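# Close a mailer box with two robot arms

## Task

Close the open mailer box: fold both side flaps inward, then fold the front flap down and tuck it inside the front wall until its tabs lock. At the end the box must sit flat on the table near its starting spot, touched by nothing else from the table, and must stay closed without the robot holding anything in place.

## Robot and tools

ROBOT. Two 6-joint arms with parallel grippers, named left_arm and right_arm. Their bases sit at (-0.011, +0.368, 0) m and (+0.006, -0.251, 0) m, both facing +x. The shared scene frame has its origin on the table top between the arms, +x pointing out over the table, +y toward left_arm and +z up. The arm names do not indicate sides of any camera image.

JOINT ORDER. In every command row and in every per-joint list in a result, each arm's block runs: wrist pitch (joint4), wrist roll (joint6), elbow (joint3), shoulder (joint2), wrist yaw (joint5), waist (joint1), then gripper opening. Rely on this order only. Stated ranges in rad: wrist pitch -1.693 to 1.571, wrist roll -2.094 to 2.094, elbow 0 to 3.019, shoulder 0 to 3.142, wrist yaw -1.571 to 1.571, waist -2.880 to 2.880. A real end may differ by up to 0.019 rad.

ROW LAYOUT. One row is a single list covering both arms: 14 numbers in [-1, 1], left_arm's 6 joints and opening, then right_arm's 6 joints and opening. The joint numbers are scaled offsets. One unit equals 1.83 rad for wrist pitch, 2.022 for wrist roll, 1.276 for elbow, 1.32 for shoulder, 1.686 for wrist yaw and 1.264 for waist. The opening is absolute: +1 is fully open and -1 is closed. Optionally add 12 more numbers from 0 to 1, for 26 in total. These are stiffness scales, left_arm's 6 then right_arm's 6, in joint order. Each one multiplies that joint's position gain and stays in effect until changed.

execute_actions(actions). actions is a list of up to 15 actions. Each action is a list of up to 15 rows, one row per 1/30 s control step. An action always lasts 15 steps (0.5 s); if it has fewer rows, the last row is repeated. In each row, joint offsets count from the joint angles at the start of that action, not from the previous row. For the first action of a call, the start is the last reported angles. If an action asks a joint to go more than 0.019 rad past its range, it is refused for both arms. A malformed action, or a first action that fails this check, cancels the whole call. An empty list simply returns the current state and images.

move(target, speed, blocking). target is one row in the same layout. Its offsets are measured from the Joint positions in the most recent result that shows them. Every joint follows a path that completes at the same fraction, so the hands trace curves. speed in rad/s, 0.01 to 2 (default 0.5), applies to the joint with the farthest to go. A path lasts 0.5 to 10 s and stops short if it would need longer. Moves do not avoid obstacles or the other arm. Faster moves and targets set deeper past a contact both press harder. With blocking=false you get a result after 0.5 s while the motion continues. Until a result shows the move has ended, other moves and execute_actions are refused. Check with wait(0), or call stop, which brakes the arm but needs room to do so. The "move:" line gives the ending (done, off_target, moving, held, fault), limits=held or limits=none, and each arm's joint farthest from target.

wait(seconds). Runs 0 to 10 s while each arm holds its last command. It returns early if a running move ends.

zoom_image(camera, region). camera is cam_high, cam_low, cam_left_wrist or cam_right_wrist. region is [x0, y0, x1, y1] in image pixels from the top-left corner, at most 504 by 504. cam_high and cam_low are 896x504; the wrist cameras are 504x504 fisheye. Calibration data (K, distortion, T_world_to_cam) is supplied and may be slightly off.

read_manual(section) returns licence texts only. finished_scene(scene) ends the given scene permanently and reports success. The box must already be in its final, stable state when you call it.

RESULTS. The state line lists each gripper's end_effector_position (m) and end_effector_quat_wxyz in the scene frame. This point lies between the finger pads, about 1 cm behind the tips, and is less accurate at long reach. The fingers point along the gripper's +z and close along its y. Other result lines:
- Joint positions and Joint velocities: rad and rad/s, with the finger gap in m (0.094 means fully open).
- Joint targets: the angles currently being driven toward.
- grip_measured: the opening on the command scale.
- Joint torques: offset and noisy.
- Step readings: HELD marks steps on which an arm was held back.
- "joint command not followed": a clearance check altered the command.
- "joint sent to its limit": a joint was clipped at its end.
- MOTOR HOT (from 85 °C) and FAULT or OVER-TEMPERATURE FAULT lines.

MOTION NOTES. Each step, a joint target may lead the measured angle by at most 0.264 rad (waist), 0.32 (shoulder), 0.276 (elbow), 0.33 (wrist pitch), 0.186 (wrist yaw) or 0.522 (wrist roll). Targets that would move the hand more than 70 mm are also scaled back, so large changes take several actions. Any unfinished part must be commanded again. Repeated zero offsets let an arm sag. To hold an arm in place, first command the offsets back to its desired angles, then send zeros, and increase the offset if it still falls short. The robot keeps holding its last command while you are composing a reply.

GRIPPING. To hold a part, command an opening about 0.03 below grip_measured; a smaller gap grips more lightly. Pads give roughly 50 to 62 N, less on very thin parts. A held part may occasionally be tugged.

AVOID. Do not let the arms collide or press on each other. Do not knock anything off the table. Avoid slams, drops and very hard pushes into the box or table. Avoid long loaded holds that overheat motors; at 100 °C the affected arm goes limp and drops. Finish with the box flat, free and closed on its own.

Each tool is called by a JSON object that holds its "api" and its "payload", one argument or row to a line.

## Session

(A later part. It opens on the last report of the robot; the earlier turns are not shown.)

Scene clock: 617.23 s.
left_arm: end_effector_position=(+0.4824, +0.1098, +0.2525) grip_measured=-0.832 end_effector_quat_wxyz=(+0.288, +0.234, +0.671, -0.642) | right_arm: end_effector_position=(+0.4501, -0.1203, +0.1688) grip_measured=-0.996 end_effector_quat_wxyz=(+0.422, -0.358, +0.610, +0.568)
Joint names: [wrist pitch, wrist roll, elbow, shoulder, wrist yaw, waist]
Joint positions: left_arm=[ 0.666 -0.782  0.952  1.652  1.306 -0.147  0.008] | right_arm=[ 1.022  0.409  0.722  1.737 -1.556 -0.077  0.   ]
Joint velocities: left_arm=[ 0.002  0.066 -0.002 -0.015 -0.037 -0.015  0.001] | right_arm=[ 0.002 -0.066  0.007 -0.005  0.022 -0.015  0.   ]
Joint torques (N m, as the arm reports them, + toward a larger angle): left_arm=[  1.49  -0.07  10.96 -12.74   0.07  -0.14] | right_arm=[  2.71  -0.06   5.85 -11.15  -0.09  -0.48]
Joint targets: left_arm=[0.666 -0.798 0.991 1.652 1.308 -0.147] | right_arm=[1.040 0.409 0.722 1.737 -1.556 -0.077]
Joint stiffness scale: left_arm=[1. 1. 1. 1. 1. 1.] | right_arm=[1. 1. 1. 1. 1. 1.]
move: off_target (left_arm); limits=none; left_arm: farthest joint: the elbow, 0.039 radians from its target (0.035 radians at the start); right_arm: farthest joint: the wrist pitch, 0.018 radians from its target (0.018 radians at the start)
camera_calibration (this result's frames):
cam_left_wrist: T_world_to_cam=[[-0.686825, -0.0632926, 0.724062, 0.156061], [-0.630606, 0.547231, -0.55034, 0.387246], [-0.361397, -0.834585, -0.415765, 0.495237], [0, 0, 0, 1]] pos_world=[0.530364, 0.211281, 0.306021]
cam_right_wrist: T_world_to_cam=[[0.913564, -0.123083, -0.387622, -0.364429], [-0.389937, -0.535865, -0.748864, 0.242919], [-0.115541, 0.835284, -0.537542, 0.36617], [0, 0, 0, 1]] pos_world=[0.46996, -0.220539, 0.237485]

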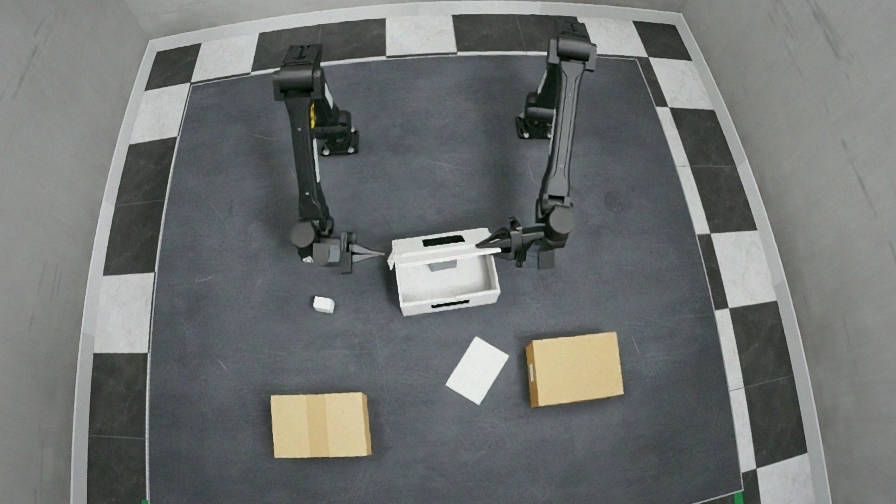

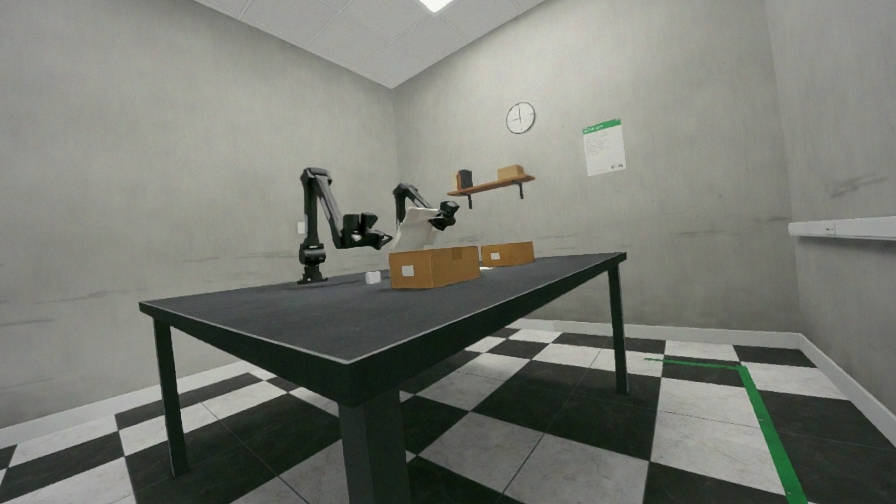

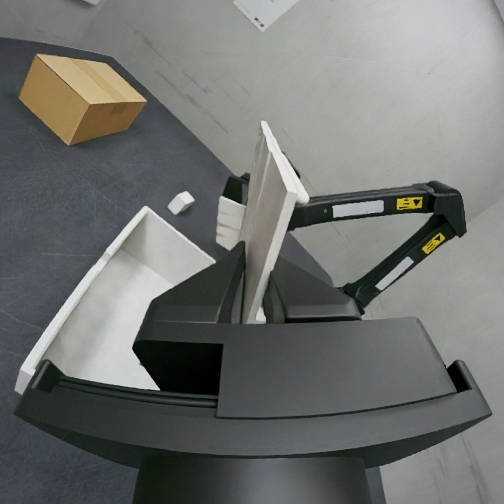

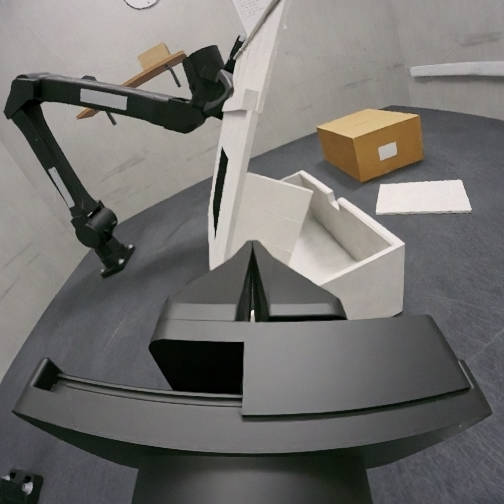

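{"api": "move", "payload": {
  "target": [0,-0.008,0.03,0,0,0,-0.9,0.01,0,0,0,0.048,0,-1],
  "speed": 0.2
}}

{"api": "move", "payload": {
  "target": [0,-0.008,0.03,0,0,0,-0.9,0.01,0,0,0,0.07,0.115,-1],
  "speed": 0.08
}}

{"api": "zoom_image", "payload": {
  "camera": "cam_high",
  "region": [320, 190, 560, 330]
}}

Scene clock: 626.40 s.
left_arm: end_effector_position=(+0.4823, +0.1104, +0.2517) grip_measured=-0.832 end_effector_quat_wxyz=(+0.290, +0.235, +0.670, -0.641) | right_arm: end_effector_position=(+0.4633, -0.1223, +0.1689) grip_measured=-0.996 end_effector_quat_wxyz=(+0.443, -0.334, +0.623, +0.551)
Joint names: [wrist pitch, wrist roll, elbow, shoulder, wrist yaw, waist]
Joint positions: left_arm=[ 0.666 -0.775  0.951  1.652  1.306 -0.146  0.008] | right_arm=[ 1.022  0.409  0.722  1.737 -1.478 -0.077  0.   ]
Joint velocities: left_arm=[-0.002  0.022  0.002 -0.015  0.066 -0.005  0.   ] | right_arm=[-0.002  0.037 -0.002 -0.005  0.007 -0.005  0.001]
Joint torques (N m, as the arm reports them, + toward a larger angle): left_arm=[  1.49  -0.13  11.06 -12.7   -0.01  -0.2 ] | right_arm=[  2.68  -0.07   6.12 -11.79   0.05  -0.17]
Joint targets: left_arm=[0.666 -0.798 0.991 1.652 1.306 -0.147] | right_arm=[1.040 0.409 0.722 1.737 -1.475 -0.077]
Joint stiffness scale: left_arm=[1. 1. 1. 1. 1. 1.] | right_arm=[1. 1. 1. 1. 1. 1.]
move: off_target (left_arm); limits=none; left_arm: farthest joint: the elbow, 0.040 radians from its target (0.038 radians at the start); right_arm: farthest joint: the wrist pitch, 0.018 radians from its target (0.018 radians at the start)
camera_calibration (this result's frames):
cam_left_wrist: T_world_to_cam=[[-0.690341, -0.0647109, 0.720584, 0.159277], [-0.62846, 0.547064, -0.552955, 0.385991], [-0.358424, -0.834586, -0.418329, 0.494601], [0, 0, 0, 1]] pos_world=[0.529812, 0.211933, 0.305569]
cam_right_wrist: T_world_to_cam=[[0.901335, -0.193161, -0.387666, -0.37955], [-0.430165, -0.503656, -0.749192, 0.26972], [-0.0505357, 0.842033, -0.537054, 0.339993], [0, 0, 0, 1]] pos_world=[0.475307, -0.223753, 0.237527]

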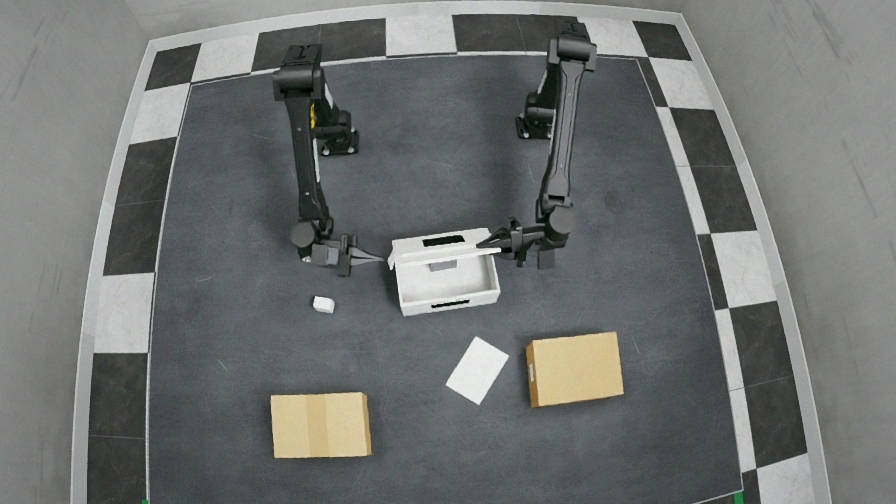

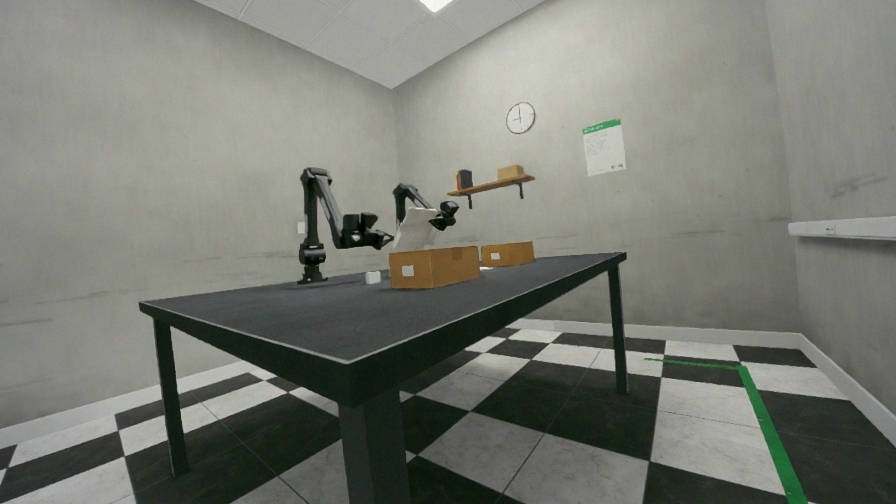

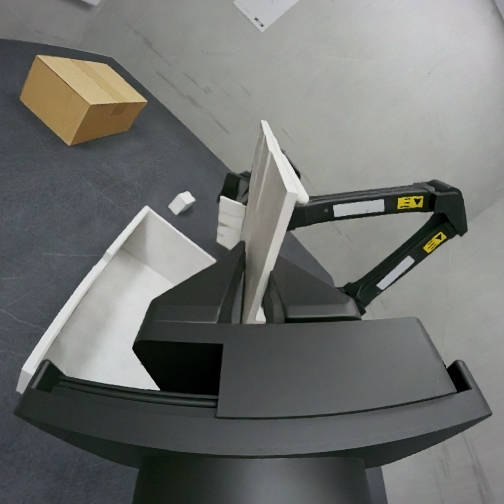

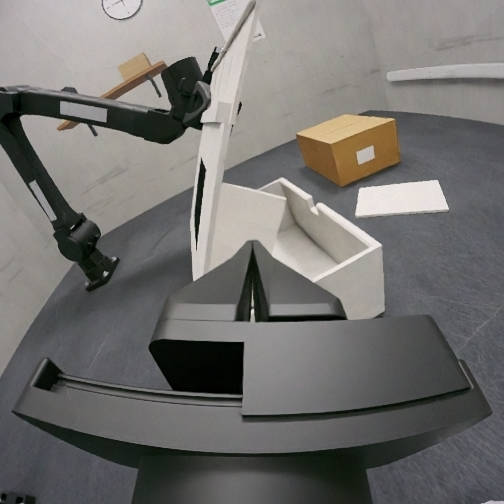

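Scene clock: 628.50 s.
left_arm: end_effector_position=(+0.4854, +0.1192, +0.2501) grip_measured=-0.832 end_effector_quat_wxyz=(+0.295, +0.231, +0.672, -0.638) | right_arm: end_effector_position=(+0.4696, -0.0832, +0.1686) grip_measured=-0.996 end_effector_quat_wxyz=(+0.451, -0.324, +0.628, +0.545)
Joint names: [wrist pitch, wrist roll, elbow, shoulder, wrist yaw, waist]
Joint positions: left_arm=[ 0.666 -0.768  0.947  1.652  1.308 -0.128  0.008] | right_arm=[ 1.022  0.409  0.721  1.737 -1.355  0.017  0.   ]
Joint velocities: left_arm=[ 0.002 -0.022  0.002 -0.024  0.022 -0.015 -0.   ] | right_arm=[-0.012 -0.051  0.012 -0.015 -0.051  0.005 -0.   ]
Joint torques (N m, as the arm reports them, + toward a larger angle): left_arm=[  1.5   -0.13  11.19 -12.67  -0.11  -1.58] | right_arm=[  2.86  -0.02   6.05 -11.03  -0.32   3.26]
Joint targets: left_arm=[0.666 -0.792 0.989 1.652 1.306 -0.146] | right_arm=[1.040 0.409 0.722 1.737 -1.360 0.068]
Joint stiffness scale: left_arm=[1. 1. 1. 1. 1. 1.] | right_arm=[1. 1. 1. 1. 1. 1.]
move: off_target (left_arm, right_arm); limits=none; left_arm: farthest joint: the elbow, 0.043 radians from its target (0.039 radians at the start); right_arm: farthest joint: the waist, 0.052 radians from its target (0.145 radians at the start)
camera_calibration (this result's frames):
cam_left_wrist: T_world_to_cam=[[-0.691474, -0.0760767, 0.718385, 0.165564], [-0.63501, 0.538133, -0.554234, 0.386831], [-0.344422, -0.839419, -0.420415, 0.49672], [0, 0, 0, 1]] pos_world=[0.531206, 0.221385, 0.304284]
cam_right_wrist: T_world_to_cam=[[0.894703, -0.219184, -0.389186, -0.376626], [-0.445871, -0.490107, -0.748996, 0.30033], [-0.0265749, 0.843655, -0.536228, 0.296019], [0, 0, 0, 1]] pos_world=[0.478743, -0.185095, 0.237102]

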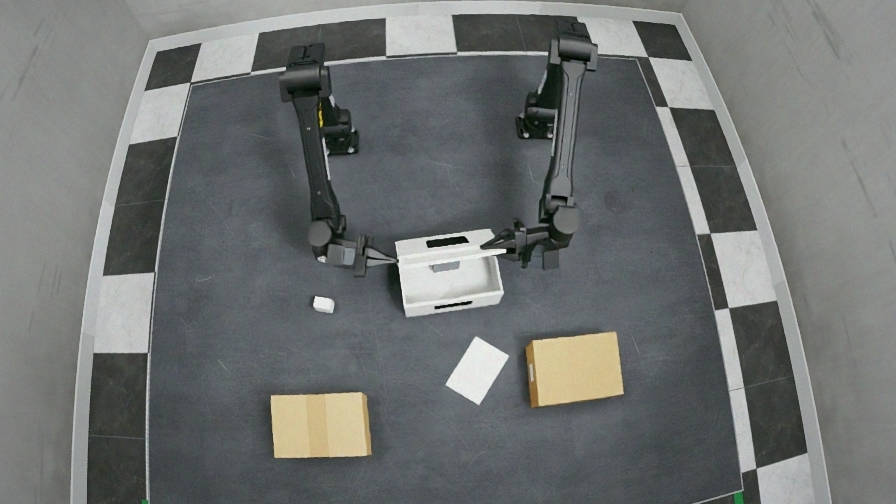

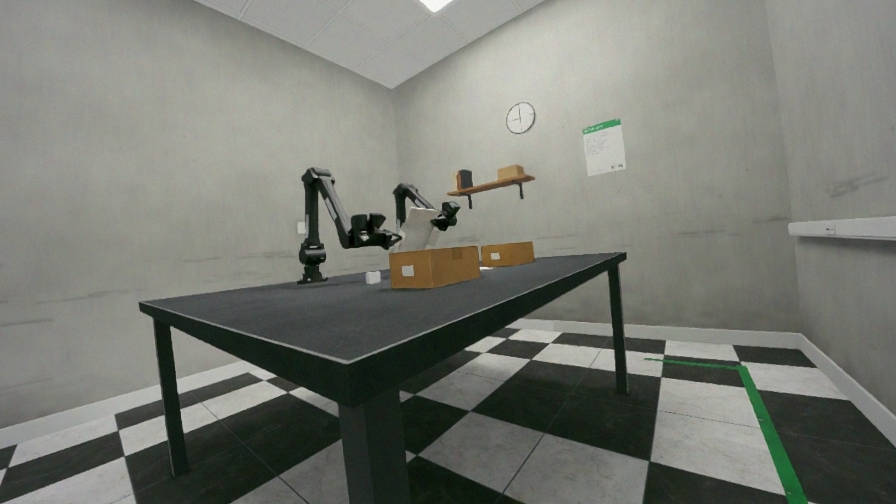

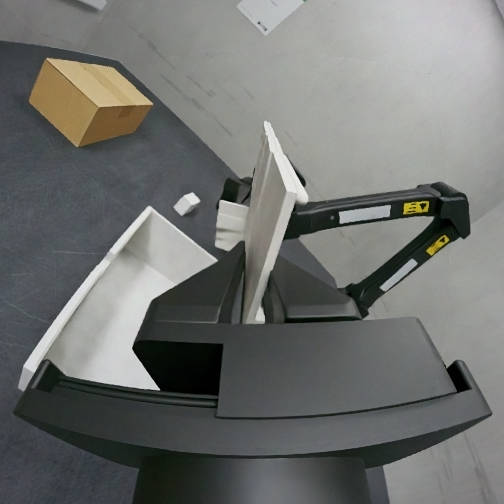

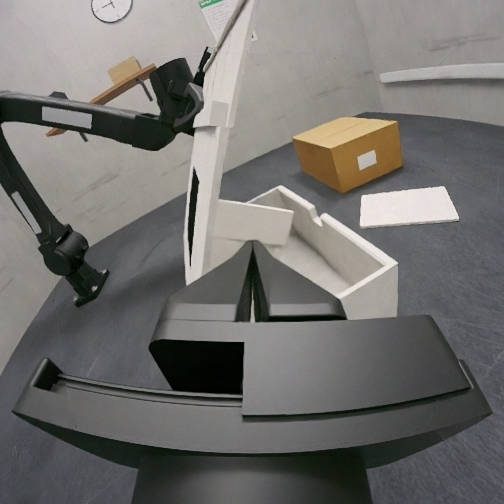

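Region (320, 190, 560, 330) of cam_high's 896x504 image, scaled by 2.100, with more detail than that image has; it fills the top 294 rows of this view, and the rest is white.

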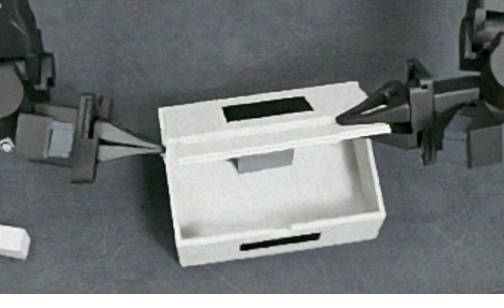

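{"api": "move", "payload": {
  "target": [0,-0.008,0.033,0,0,-0.035,-0.9,0.01,0,0,0,0.015,0.095,-1],
  "speed": 0.06
}}

{"api": "zoom_image", "payload": {
  "camera": "cam_high",
  "region": [320, 190, 560, 330]
}}

Scene clock: 640.70 s.
left_arm: end_effector_position=(+0.4769, +0.1074, +0.2488) grip_measured=-0.832 end_effector_quat_wxyz=(+0.285, +0.242, +0.668, -0.643) | right_arm: end_effector_position=(+0.4588, -0.0447, +0.1682) grip_measured=-0.996 end_effector_quat_wxyz=(+0.436, -0.340, +0.620, +0.557)
Joint names: [wrist pitch, wrist roll, elbow, shoulder, wrist yaw, waist]
Joint positions: left_arm=[ 0.666 -0.765  0.943  1.652  1.316 -0.152  0.008] | right_arm=[ 1.022  0.409  0.719  1.737 -1.32   0.103  0.   ]
Joint velocities: left_arm=[-0.022 -0.066  0.017 -0.015 -0.051 -0.024 -0.001] | right_arm=[ 0.002 -0.066 -0.012  0.005 -0.11  -0.005 -0.001]
Joint torques (N m, as the arm reports them, + toward a larger angle): left_arm=[  1.48  -0.09  11.5  -12.68  -0.36  -1.79] | right_arm=[  2.92  -0.09   5.99 -11.19  -0.45   1.75]
Joint targets: left_arm=[0.666 -0.785 0.989 1.652 1.308 -0.172] | right_arm=[1.040 0.409 0.721 1.737 -1.329 0.137]
Joint stiffness scale: left_arm=[1. 1. 1. 1. 1. 1.] | right_arm=[1. 1. 1. 1. 1. 1.]
move: off_target (left_arm, right_arm); limits=none; left_arm: farthest joint: the elbow, 0.046 radians from its target (0.042 radians at the start); right_arm: farthest joint: the waist, 0.034 radians from its target (0.120 radians at the start)
camera_calibration (this result's frames):
cam_left_wrist: T_world_to_cam=[[-0.693843, -0.0540073, 0.718098, 0.158644], [-0.617007, 0.558775, -0.554142, 0.376269], [-0.371327, -0.827559, -0.421025, 0.495057], [0, 0, 0, 1]] pos_world=[0.526063, 0.208007, 0.303015]
cam_right_wrist: T_world_to_cam=[[0.904267, -0.172462, -0.390588, -0.3607], [-0.421004, -0.512512, -0.74839, 0.301524], [-0.0711123, 0.841183, -0.536055, 0.283273], [0, 0, 0, 1]] pos_world=[0.473256, -0.145957, 0.236623]

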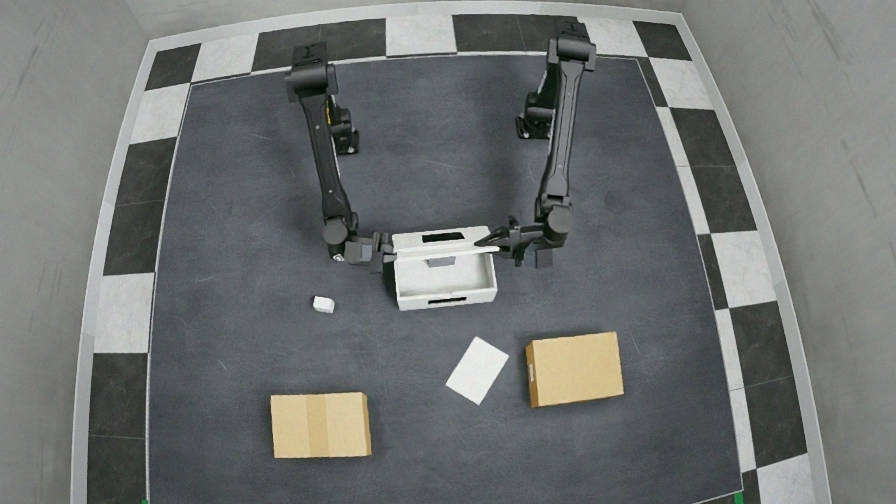

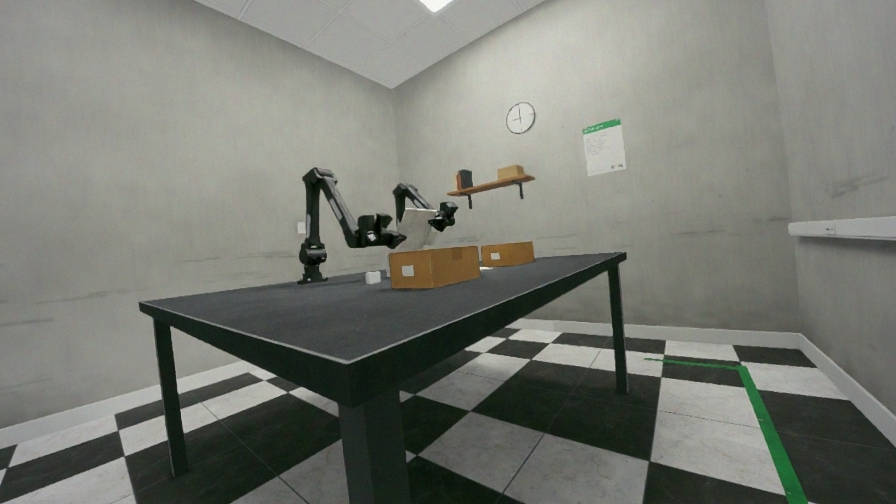

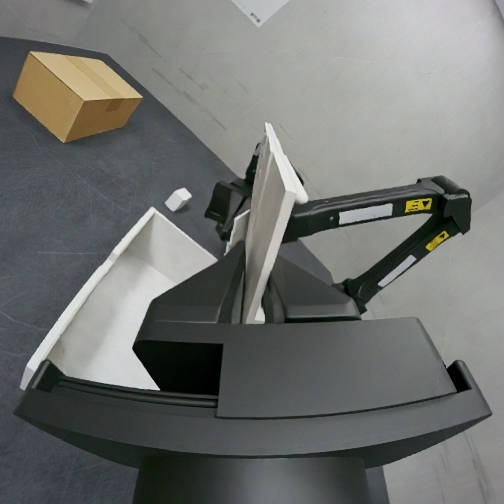

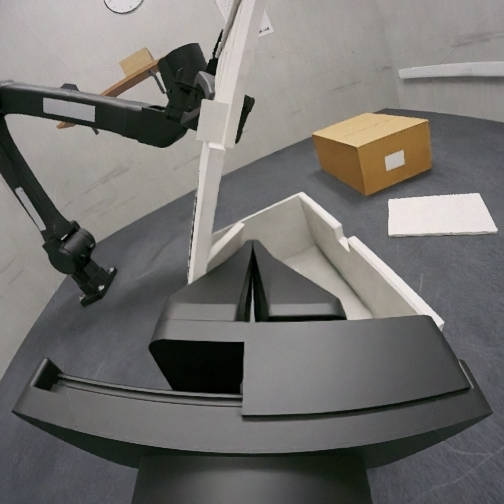

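Region (320, 190, 560, 330) of cam_high's 896x504 image, scaled by 2.100, with more detail than that image has; it fills the top 294 rows of this view, and the rest is white.

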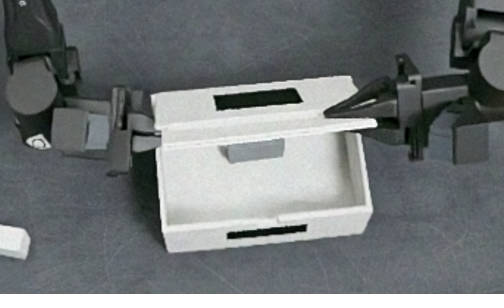

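{"api": "move", "payload": {
  "target": [0,-0.008,0.035,0,0,-0.005,-0.9,0.01,0,0,0,-0.07,-0.15,-1],
  "speed": 0.12
}}

{"api": "zoom_image", "payload": {
  "camera": "cam_high",
  "region": [320, 190, 560, 330]
}}

Scene clock: 656.03 s.
left_arm: end_effector_position=(+0.4765, +0.1078, +0.2485) grip_measured=-0.832 end_effector_quat_wxyz=(+0.285, +0.244, +0.668, -0.643) | right_arm: end_effector_position=(+0.4693, -0.1226, +0.1681) grip_measured=-0.996 end_effector_quat_wxyz=(+0.454, -0.320, +0.630, +0.543)
Joint names: [wrist pitch, wrist roll, elbow, shoulder, wrist yaw, waist]
Joint positions: left_arm=[ 0.666 -0.762  0.943  1.652  1.319 -0.151  0.008] | right_arm=[ 1.022  0.409  0.719  1.737 -1.435 -0.075  0.   ]
Joint velocities: left_arm=[ 0.002  0.022  0.007 -0.005  0.022 -0.005 -0.   ] | right_arm=[-0.017 -0.007 -0.002 -0.005  0.007  0.005 -0.   ]
Joint torques (N m, as the arm reports them, + toward a larger angle): left_arm=[  1.49  -0.09  11.5  -12.62  -0.1   -0.66] | right_arm=[  2.79  -0.05   5.78 -10.77  -0.23  -1.34]
Joint targets: left_arm=[0.666 -0.781 0.988 1.652 1.317 -0.158] | right_arm=[1.040 0.409 0.719 1.737 -1.439 -0.087]
Joint stiffness scale: left_arm=[1. 1. 1. 1. 1. 1.] | right_arm=[1. 1. 1. 1. 1. 1.]
move: off_target (left_arm); limits=none; left_arm: farthest joint: the elbow, 0.045 radians from its target (0.044 radians at the start); right_arm: farthest joint: the wrist pitch, 0.018 radians from its target (0.018 radians at the start)
camera_calibration (this result's frames):
cam_left_wrist: T_world_to_cam=[[-0.695577, -0.0528307, 0.716506, 0.159657], [-0.614662, 0.560099, -0.555409, 0.374675], [-0.371972, -0.826739, -0.422065, 0.495556], [0, 0, 0, 1]] pos_world=[0.525685, 0.208275, 0.302859]
cam_right_wrist: T_world_to_cam=[[0.891533, -0.229546, -0.390483, -0.384725], [-0.452607, -0.485233, -0.748128, 0.284074], [-0.0177457, 0.843716, -0.536496, 0.324871], [0, 0, 0, 1]] pos_world=[0.477334, -0.224569, 0.236587]

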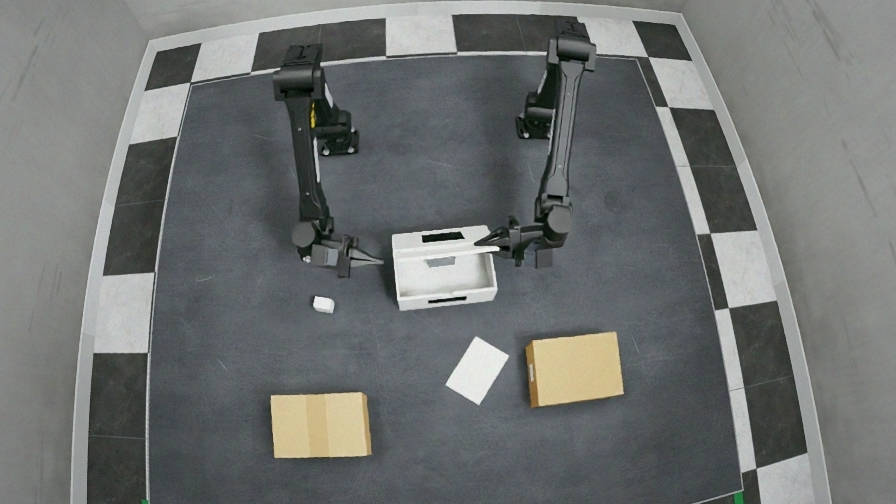

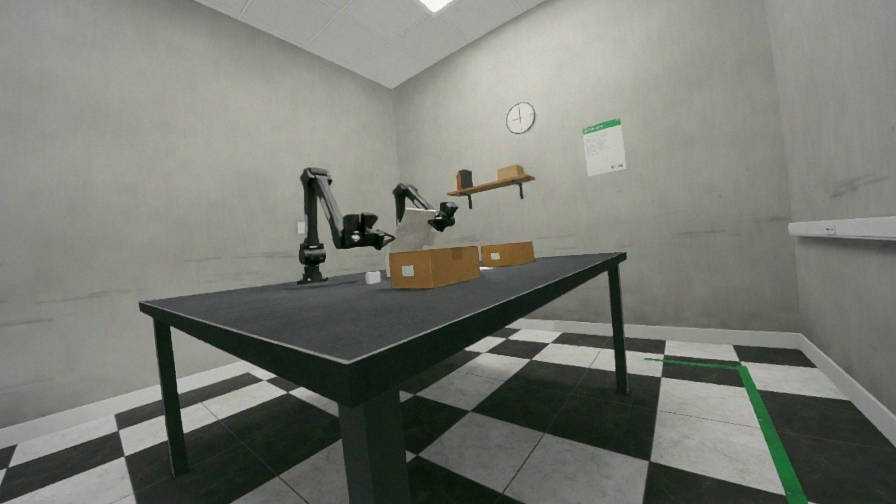

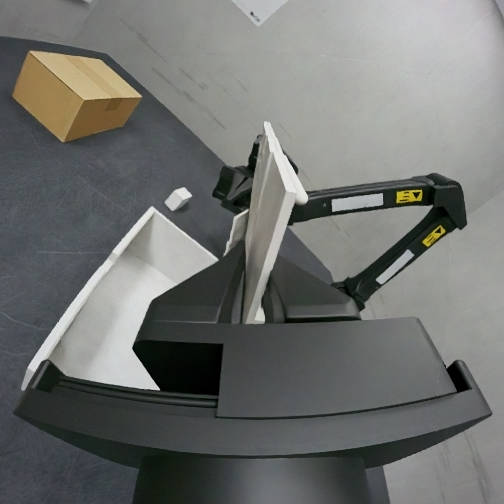

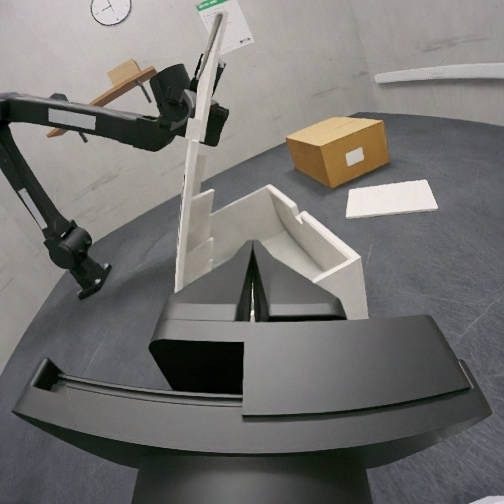

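Region (320, 190, 560, 330) of cam_high's 896x504 image, scaled by 2.100, with more detail than that image has; it fills the top 294 rows of this view, and the rest is white.

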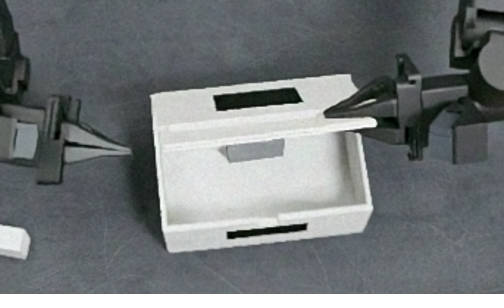

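{"api": "move", "payload": {
  "target": [0,-0.008,0.035,0,0,0,-0.9,-0.187,0.16,0.212,-0.083,-0.073,0,-0.2],
  "speed": 0.4
}}

{"api": "move", "payload": {
  "target": [0,-0.008,0.035,0,0,0,-0.9,0,0,0.03,0,0.035,0.075,-0.2],
  "speed": 0.15
}}

Scene clock: 673.37 s.
left_arm: end_effector_position=(+0.4758, +0.1079, +0.2474) grip_measured=-0.834 end_effector_quat_wxyz=(+0.284, +0.243, +0.668, -0.643) | right_arm: end_effector_position=(+0.5077, -0.1245, +0.2674) grip_measured=-0.202 end_effector_quat_wxyz=(+0.331, -0.263, +0.656, +0.625)
Joint names: [wrist pitch, wrist roll, elbow, shoulder, wrist yaw, waist]
Joint positions: left_arm=[ 0.666 -0.761  0.94   1.652  1.319 -0.151  0.008] | right_arm=[ 0.691  0.72   0.958  1.631 -1.555 -0.075  0.038]
Joint velocities: left_arm=[-0.002 -0.007  0.002 -0.005  0.007  0.005  0.   ] | right_arm=[ 0.002  0.007  0.007 -0.015 -0.081  0.005  0.   ]
Joint torques (N m, as the arm reports them, + toward a larger angle): left_arm=[  1.5   -0.07  11.62 -12.65   0.    -0.08] | right_arm=[  1.33   0.07  10.48 -12.66  -0.21  -0.26]
Joint targets: left_arm=[0.666 -0.778 0.987 1.652 1.319 -0.151] | right_arm=[0.680 0.732 0.990 1.627 -1.558 -0.075]
Joint stiffness scale: left_arm=[1. 1. 1. 1. 1. 1.] | right_arm=[1. 1. 1. 1. 1. 1.]
move: off_target (left_arm, right_arm); limits=none; left_arm: farthest joint: the elbow, 0.048 radians from its target (0.045 radians at the start); right_arm: farthest joint: the elbow, 0.032 radians from its target (0.270 radians at the start)
camera_calibration (this result's frames):
cam_left_wrist: T_world_to_cam=[[-0.694241, -0.0532115, 0.717773, 0.159068], [-0.615691, 0.560404, -0.55396, 0.37369], [-0.372766, -0.826509, -0.421817, 0.495243], [0, 0, 0, 1]] pos_world=[0.525119, 0.208369, 0.301737]
cam_right_wrist: T_world_to_cam=[[0.757817, -0.104934, -0.643974, -0.229423], [-0.595561, -0.514375, -0.617029, 0.408715], [-0.266497, 0.851121, -0.452297, 0.485133], [0, 0, 0, 1]] pos_world=[0.546562, -0.226748, 0.323871]

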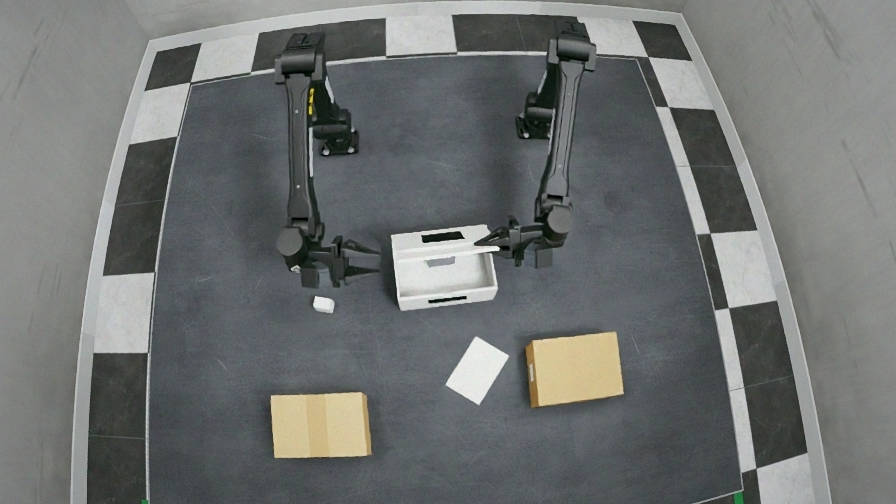

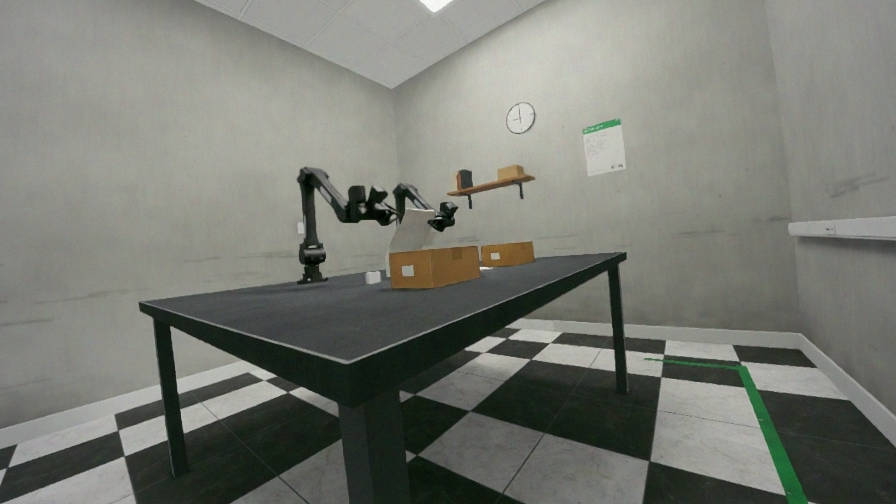

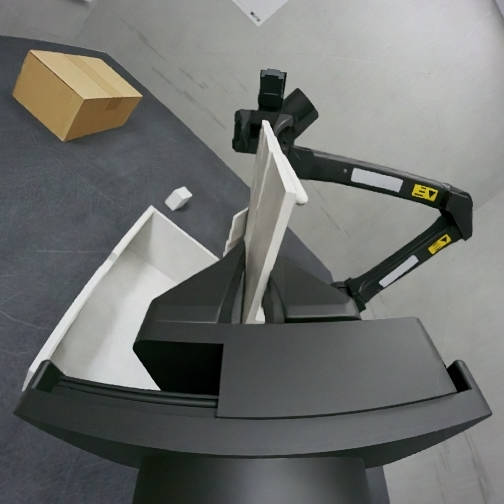

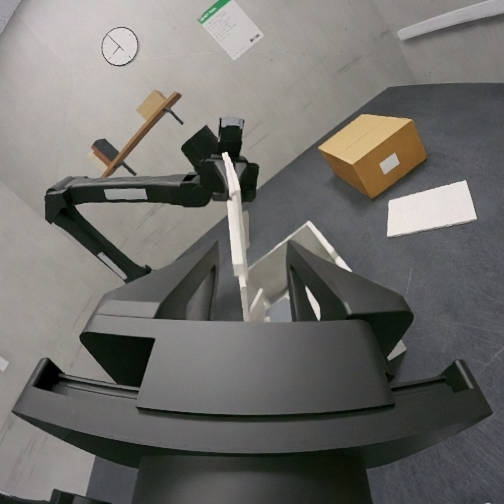

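Scene clock: 674.33 s.
left_arm: end_effector_position=(+0.4756, +0.1079, +0.2471) grip_measured=-0.834 end_effector_quat_wxyz=(+0.284, +0.243, +0.669, -0.643) | right_arm: end_effector_position=(+0.5047, -0.0831, +0.2676) grip_measured=-0.202 end_effector_quat_wxyz=(+0.322, -0.272, +0.652, +0.630)
Joint names: [wrist pitch, wrist roll, elbow, shoulder, wrist yaw, waist]
Joint positions: left_arm=[ 0.666 -0.761  0.939  1.652  1.319 -0.151  0.008] | right_arm=[ 0.691  0.72   0.958  1.631 -1.499  0.01   0.038]
Joint velocities: left_arm=[ 0.007  0.007 -0.022  0.015  0.022 -0.015 -0.   ] | right_arm=[ 0.007 -0.081 -0.007  0.005  0.037 -0.005 -0.   ]
Joint torques (N m, as the arm reports them, + toward a larger angle): left_arm=[  1.48  -0.06  11.44 -12.62   0.    -0.11] | right_arm=[  2.09  -0.06  11.31 -12.49   0.04   0.5 ]
Joint targets: left_arm=[0.666 -0.777 0.984 1.652 1.319 -0.151] | right_arm=[0.691 0.720 0.996 1.631 -1.496 0.020]
Joint stiffness scale: left_arm=[1. 1. 1. 1. 1. 1.] | right_arm=[1. 1. 1. 1. 1. 1.]
move: off_target (left_arm, right_arm); limits=none; left_arm: farthest joint: the elbow, 0.046 radians from its target (0.045 radians at the start); right_arm: farthest joint: the elbow, 0.039 radians from its target (0.039 radians at the start)
camera_calibration (this result's frames):
cam_left_wrist: T_world_to_cam=[[-0.693702, -0.0533115, 0.718286, 0.158787], [-0.616107, 0.560481, -0.55342, 0.373437], [-0.373082, -0.82645, -0.421652, 0.495174], [0, 0, 0, 1]] pos_world=[0.524968, 0.208397, 0.301404]
cam_right_wrist: T_world_to_cam=[[0.760562, -0.0822876, -0.64403, -0.222208], [-0.580376, -0.530826, -0.617566, 0.419506], [-0.29105, 0.843477, -0.451484, 0.460653], [0, 0, 0, 1]] pos_world=[0.546546, -0.18415, 0.323941]

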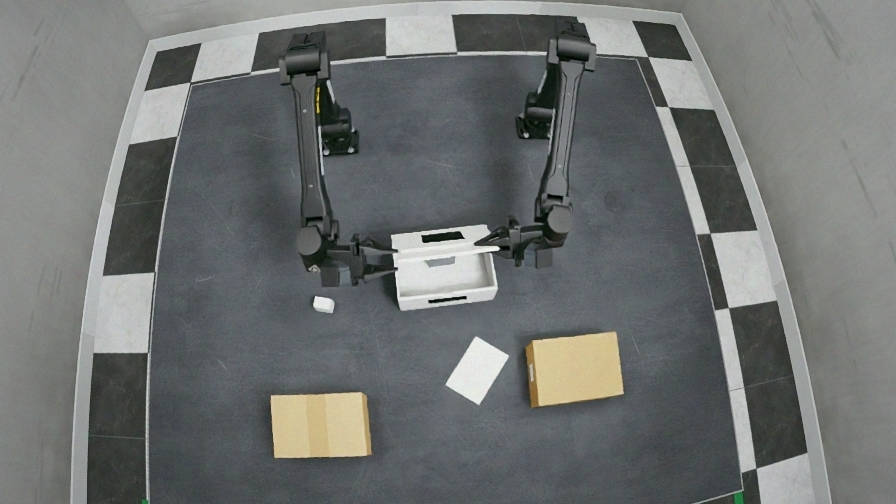

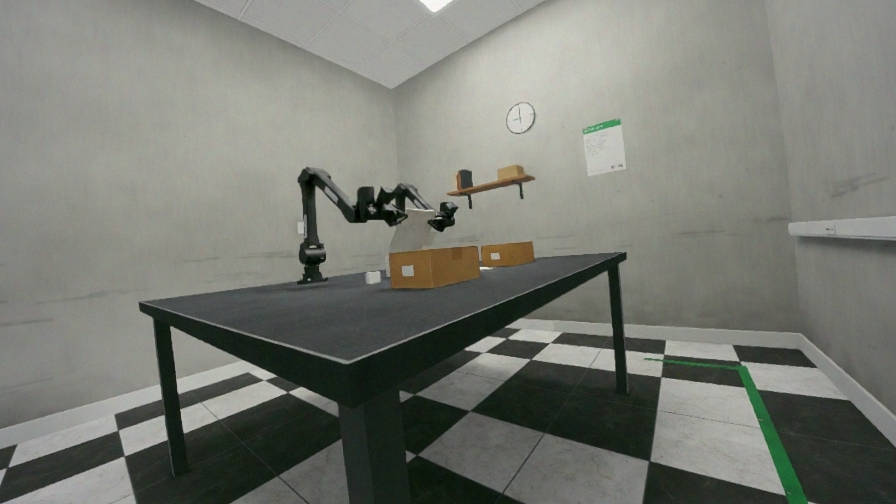

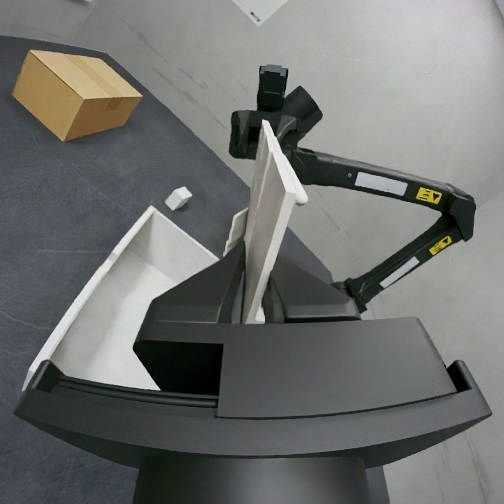

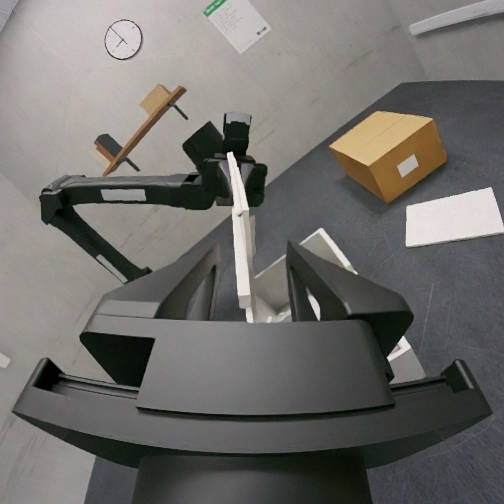

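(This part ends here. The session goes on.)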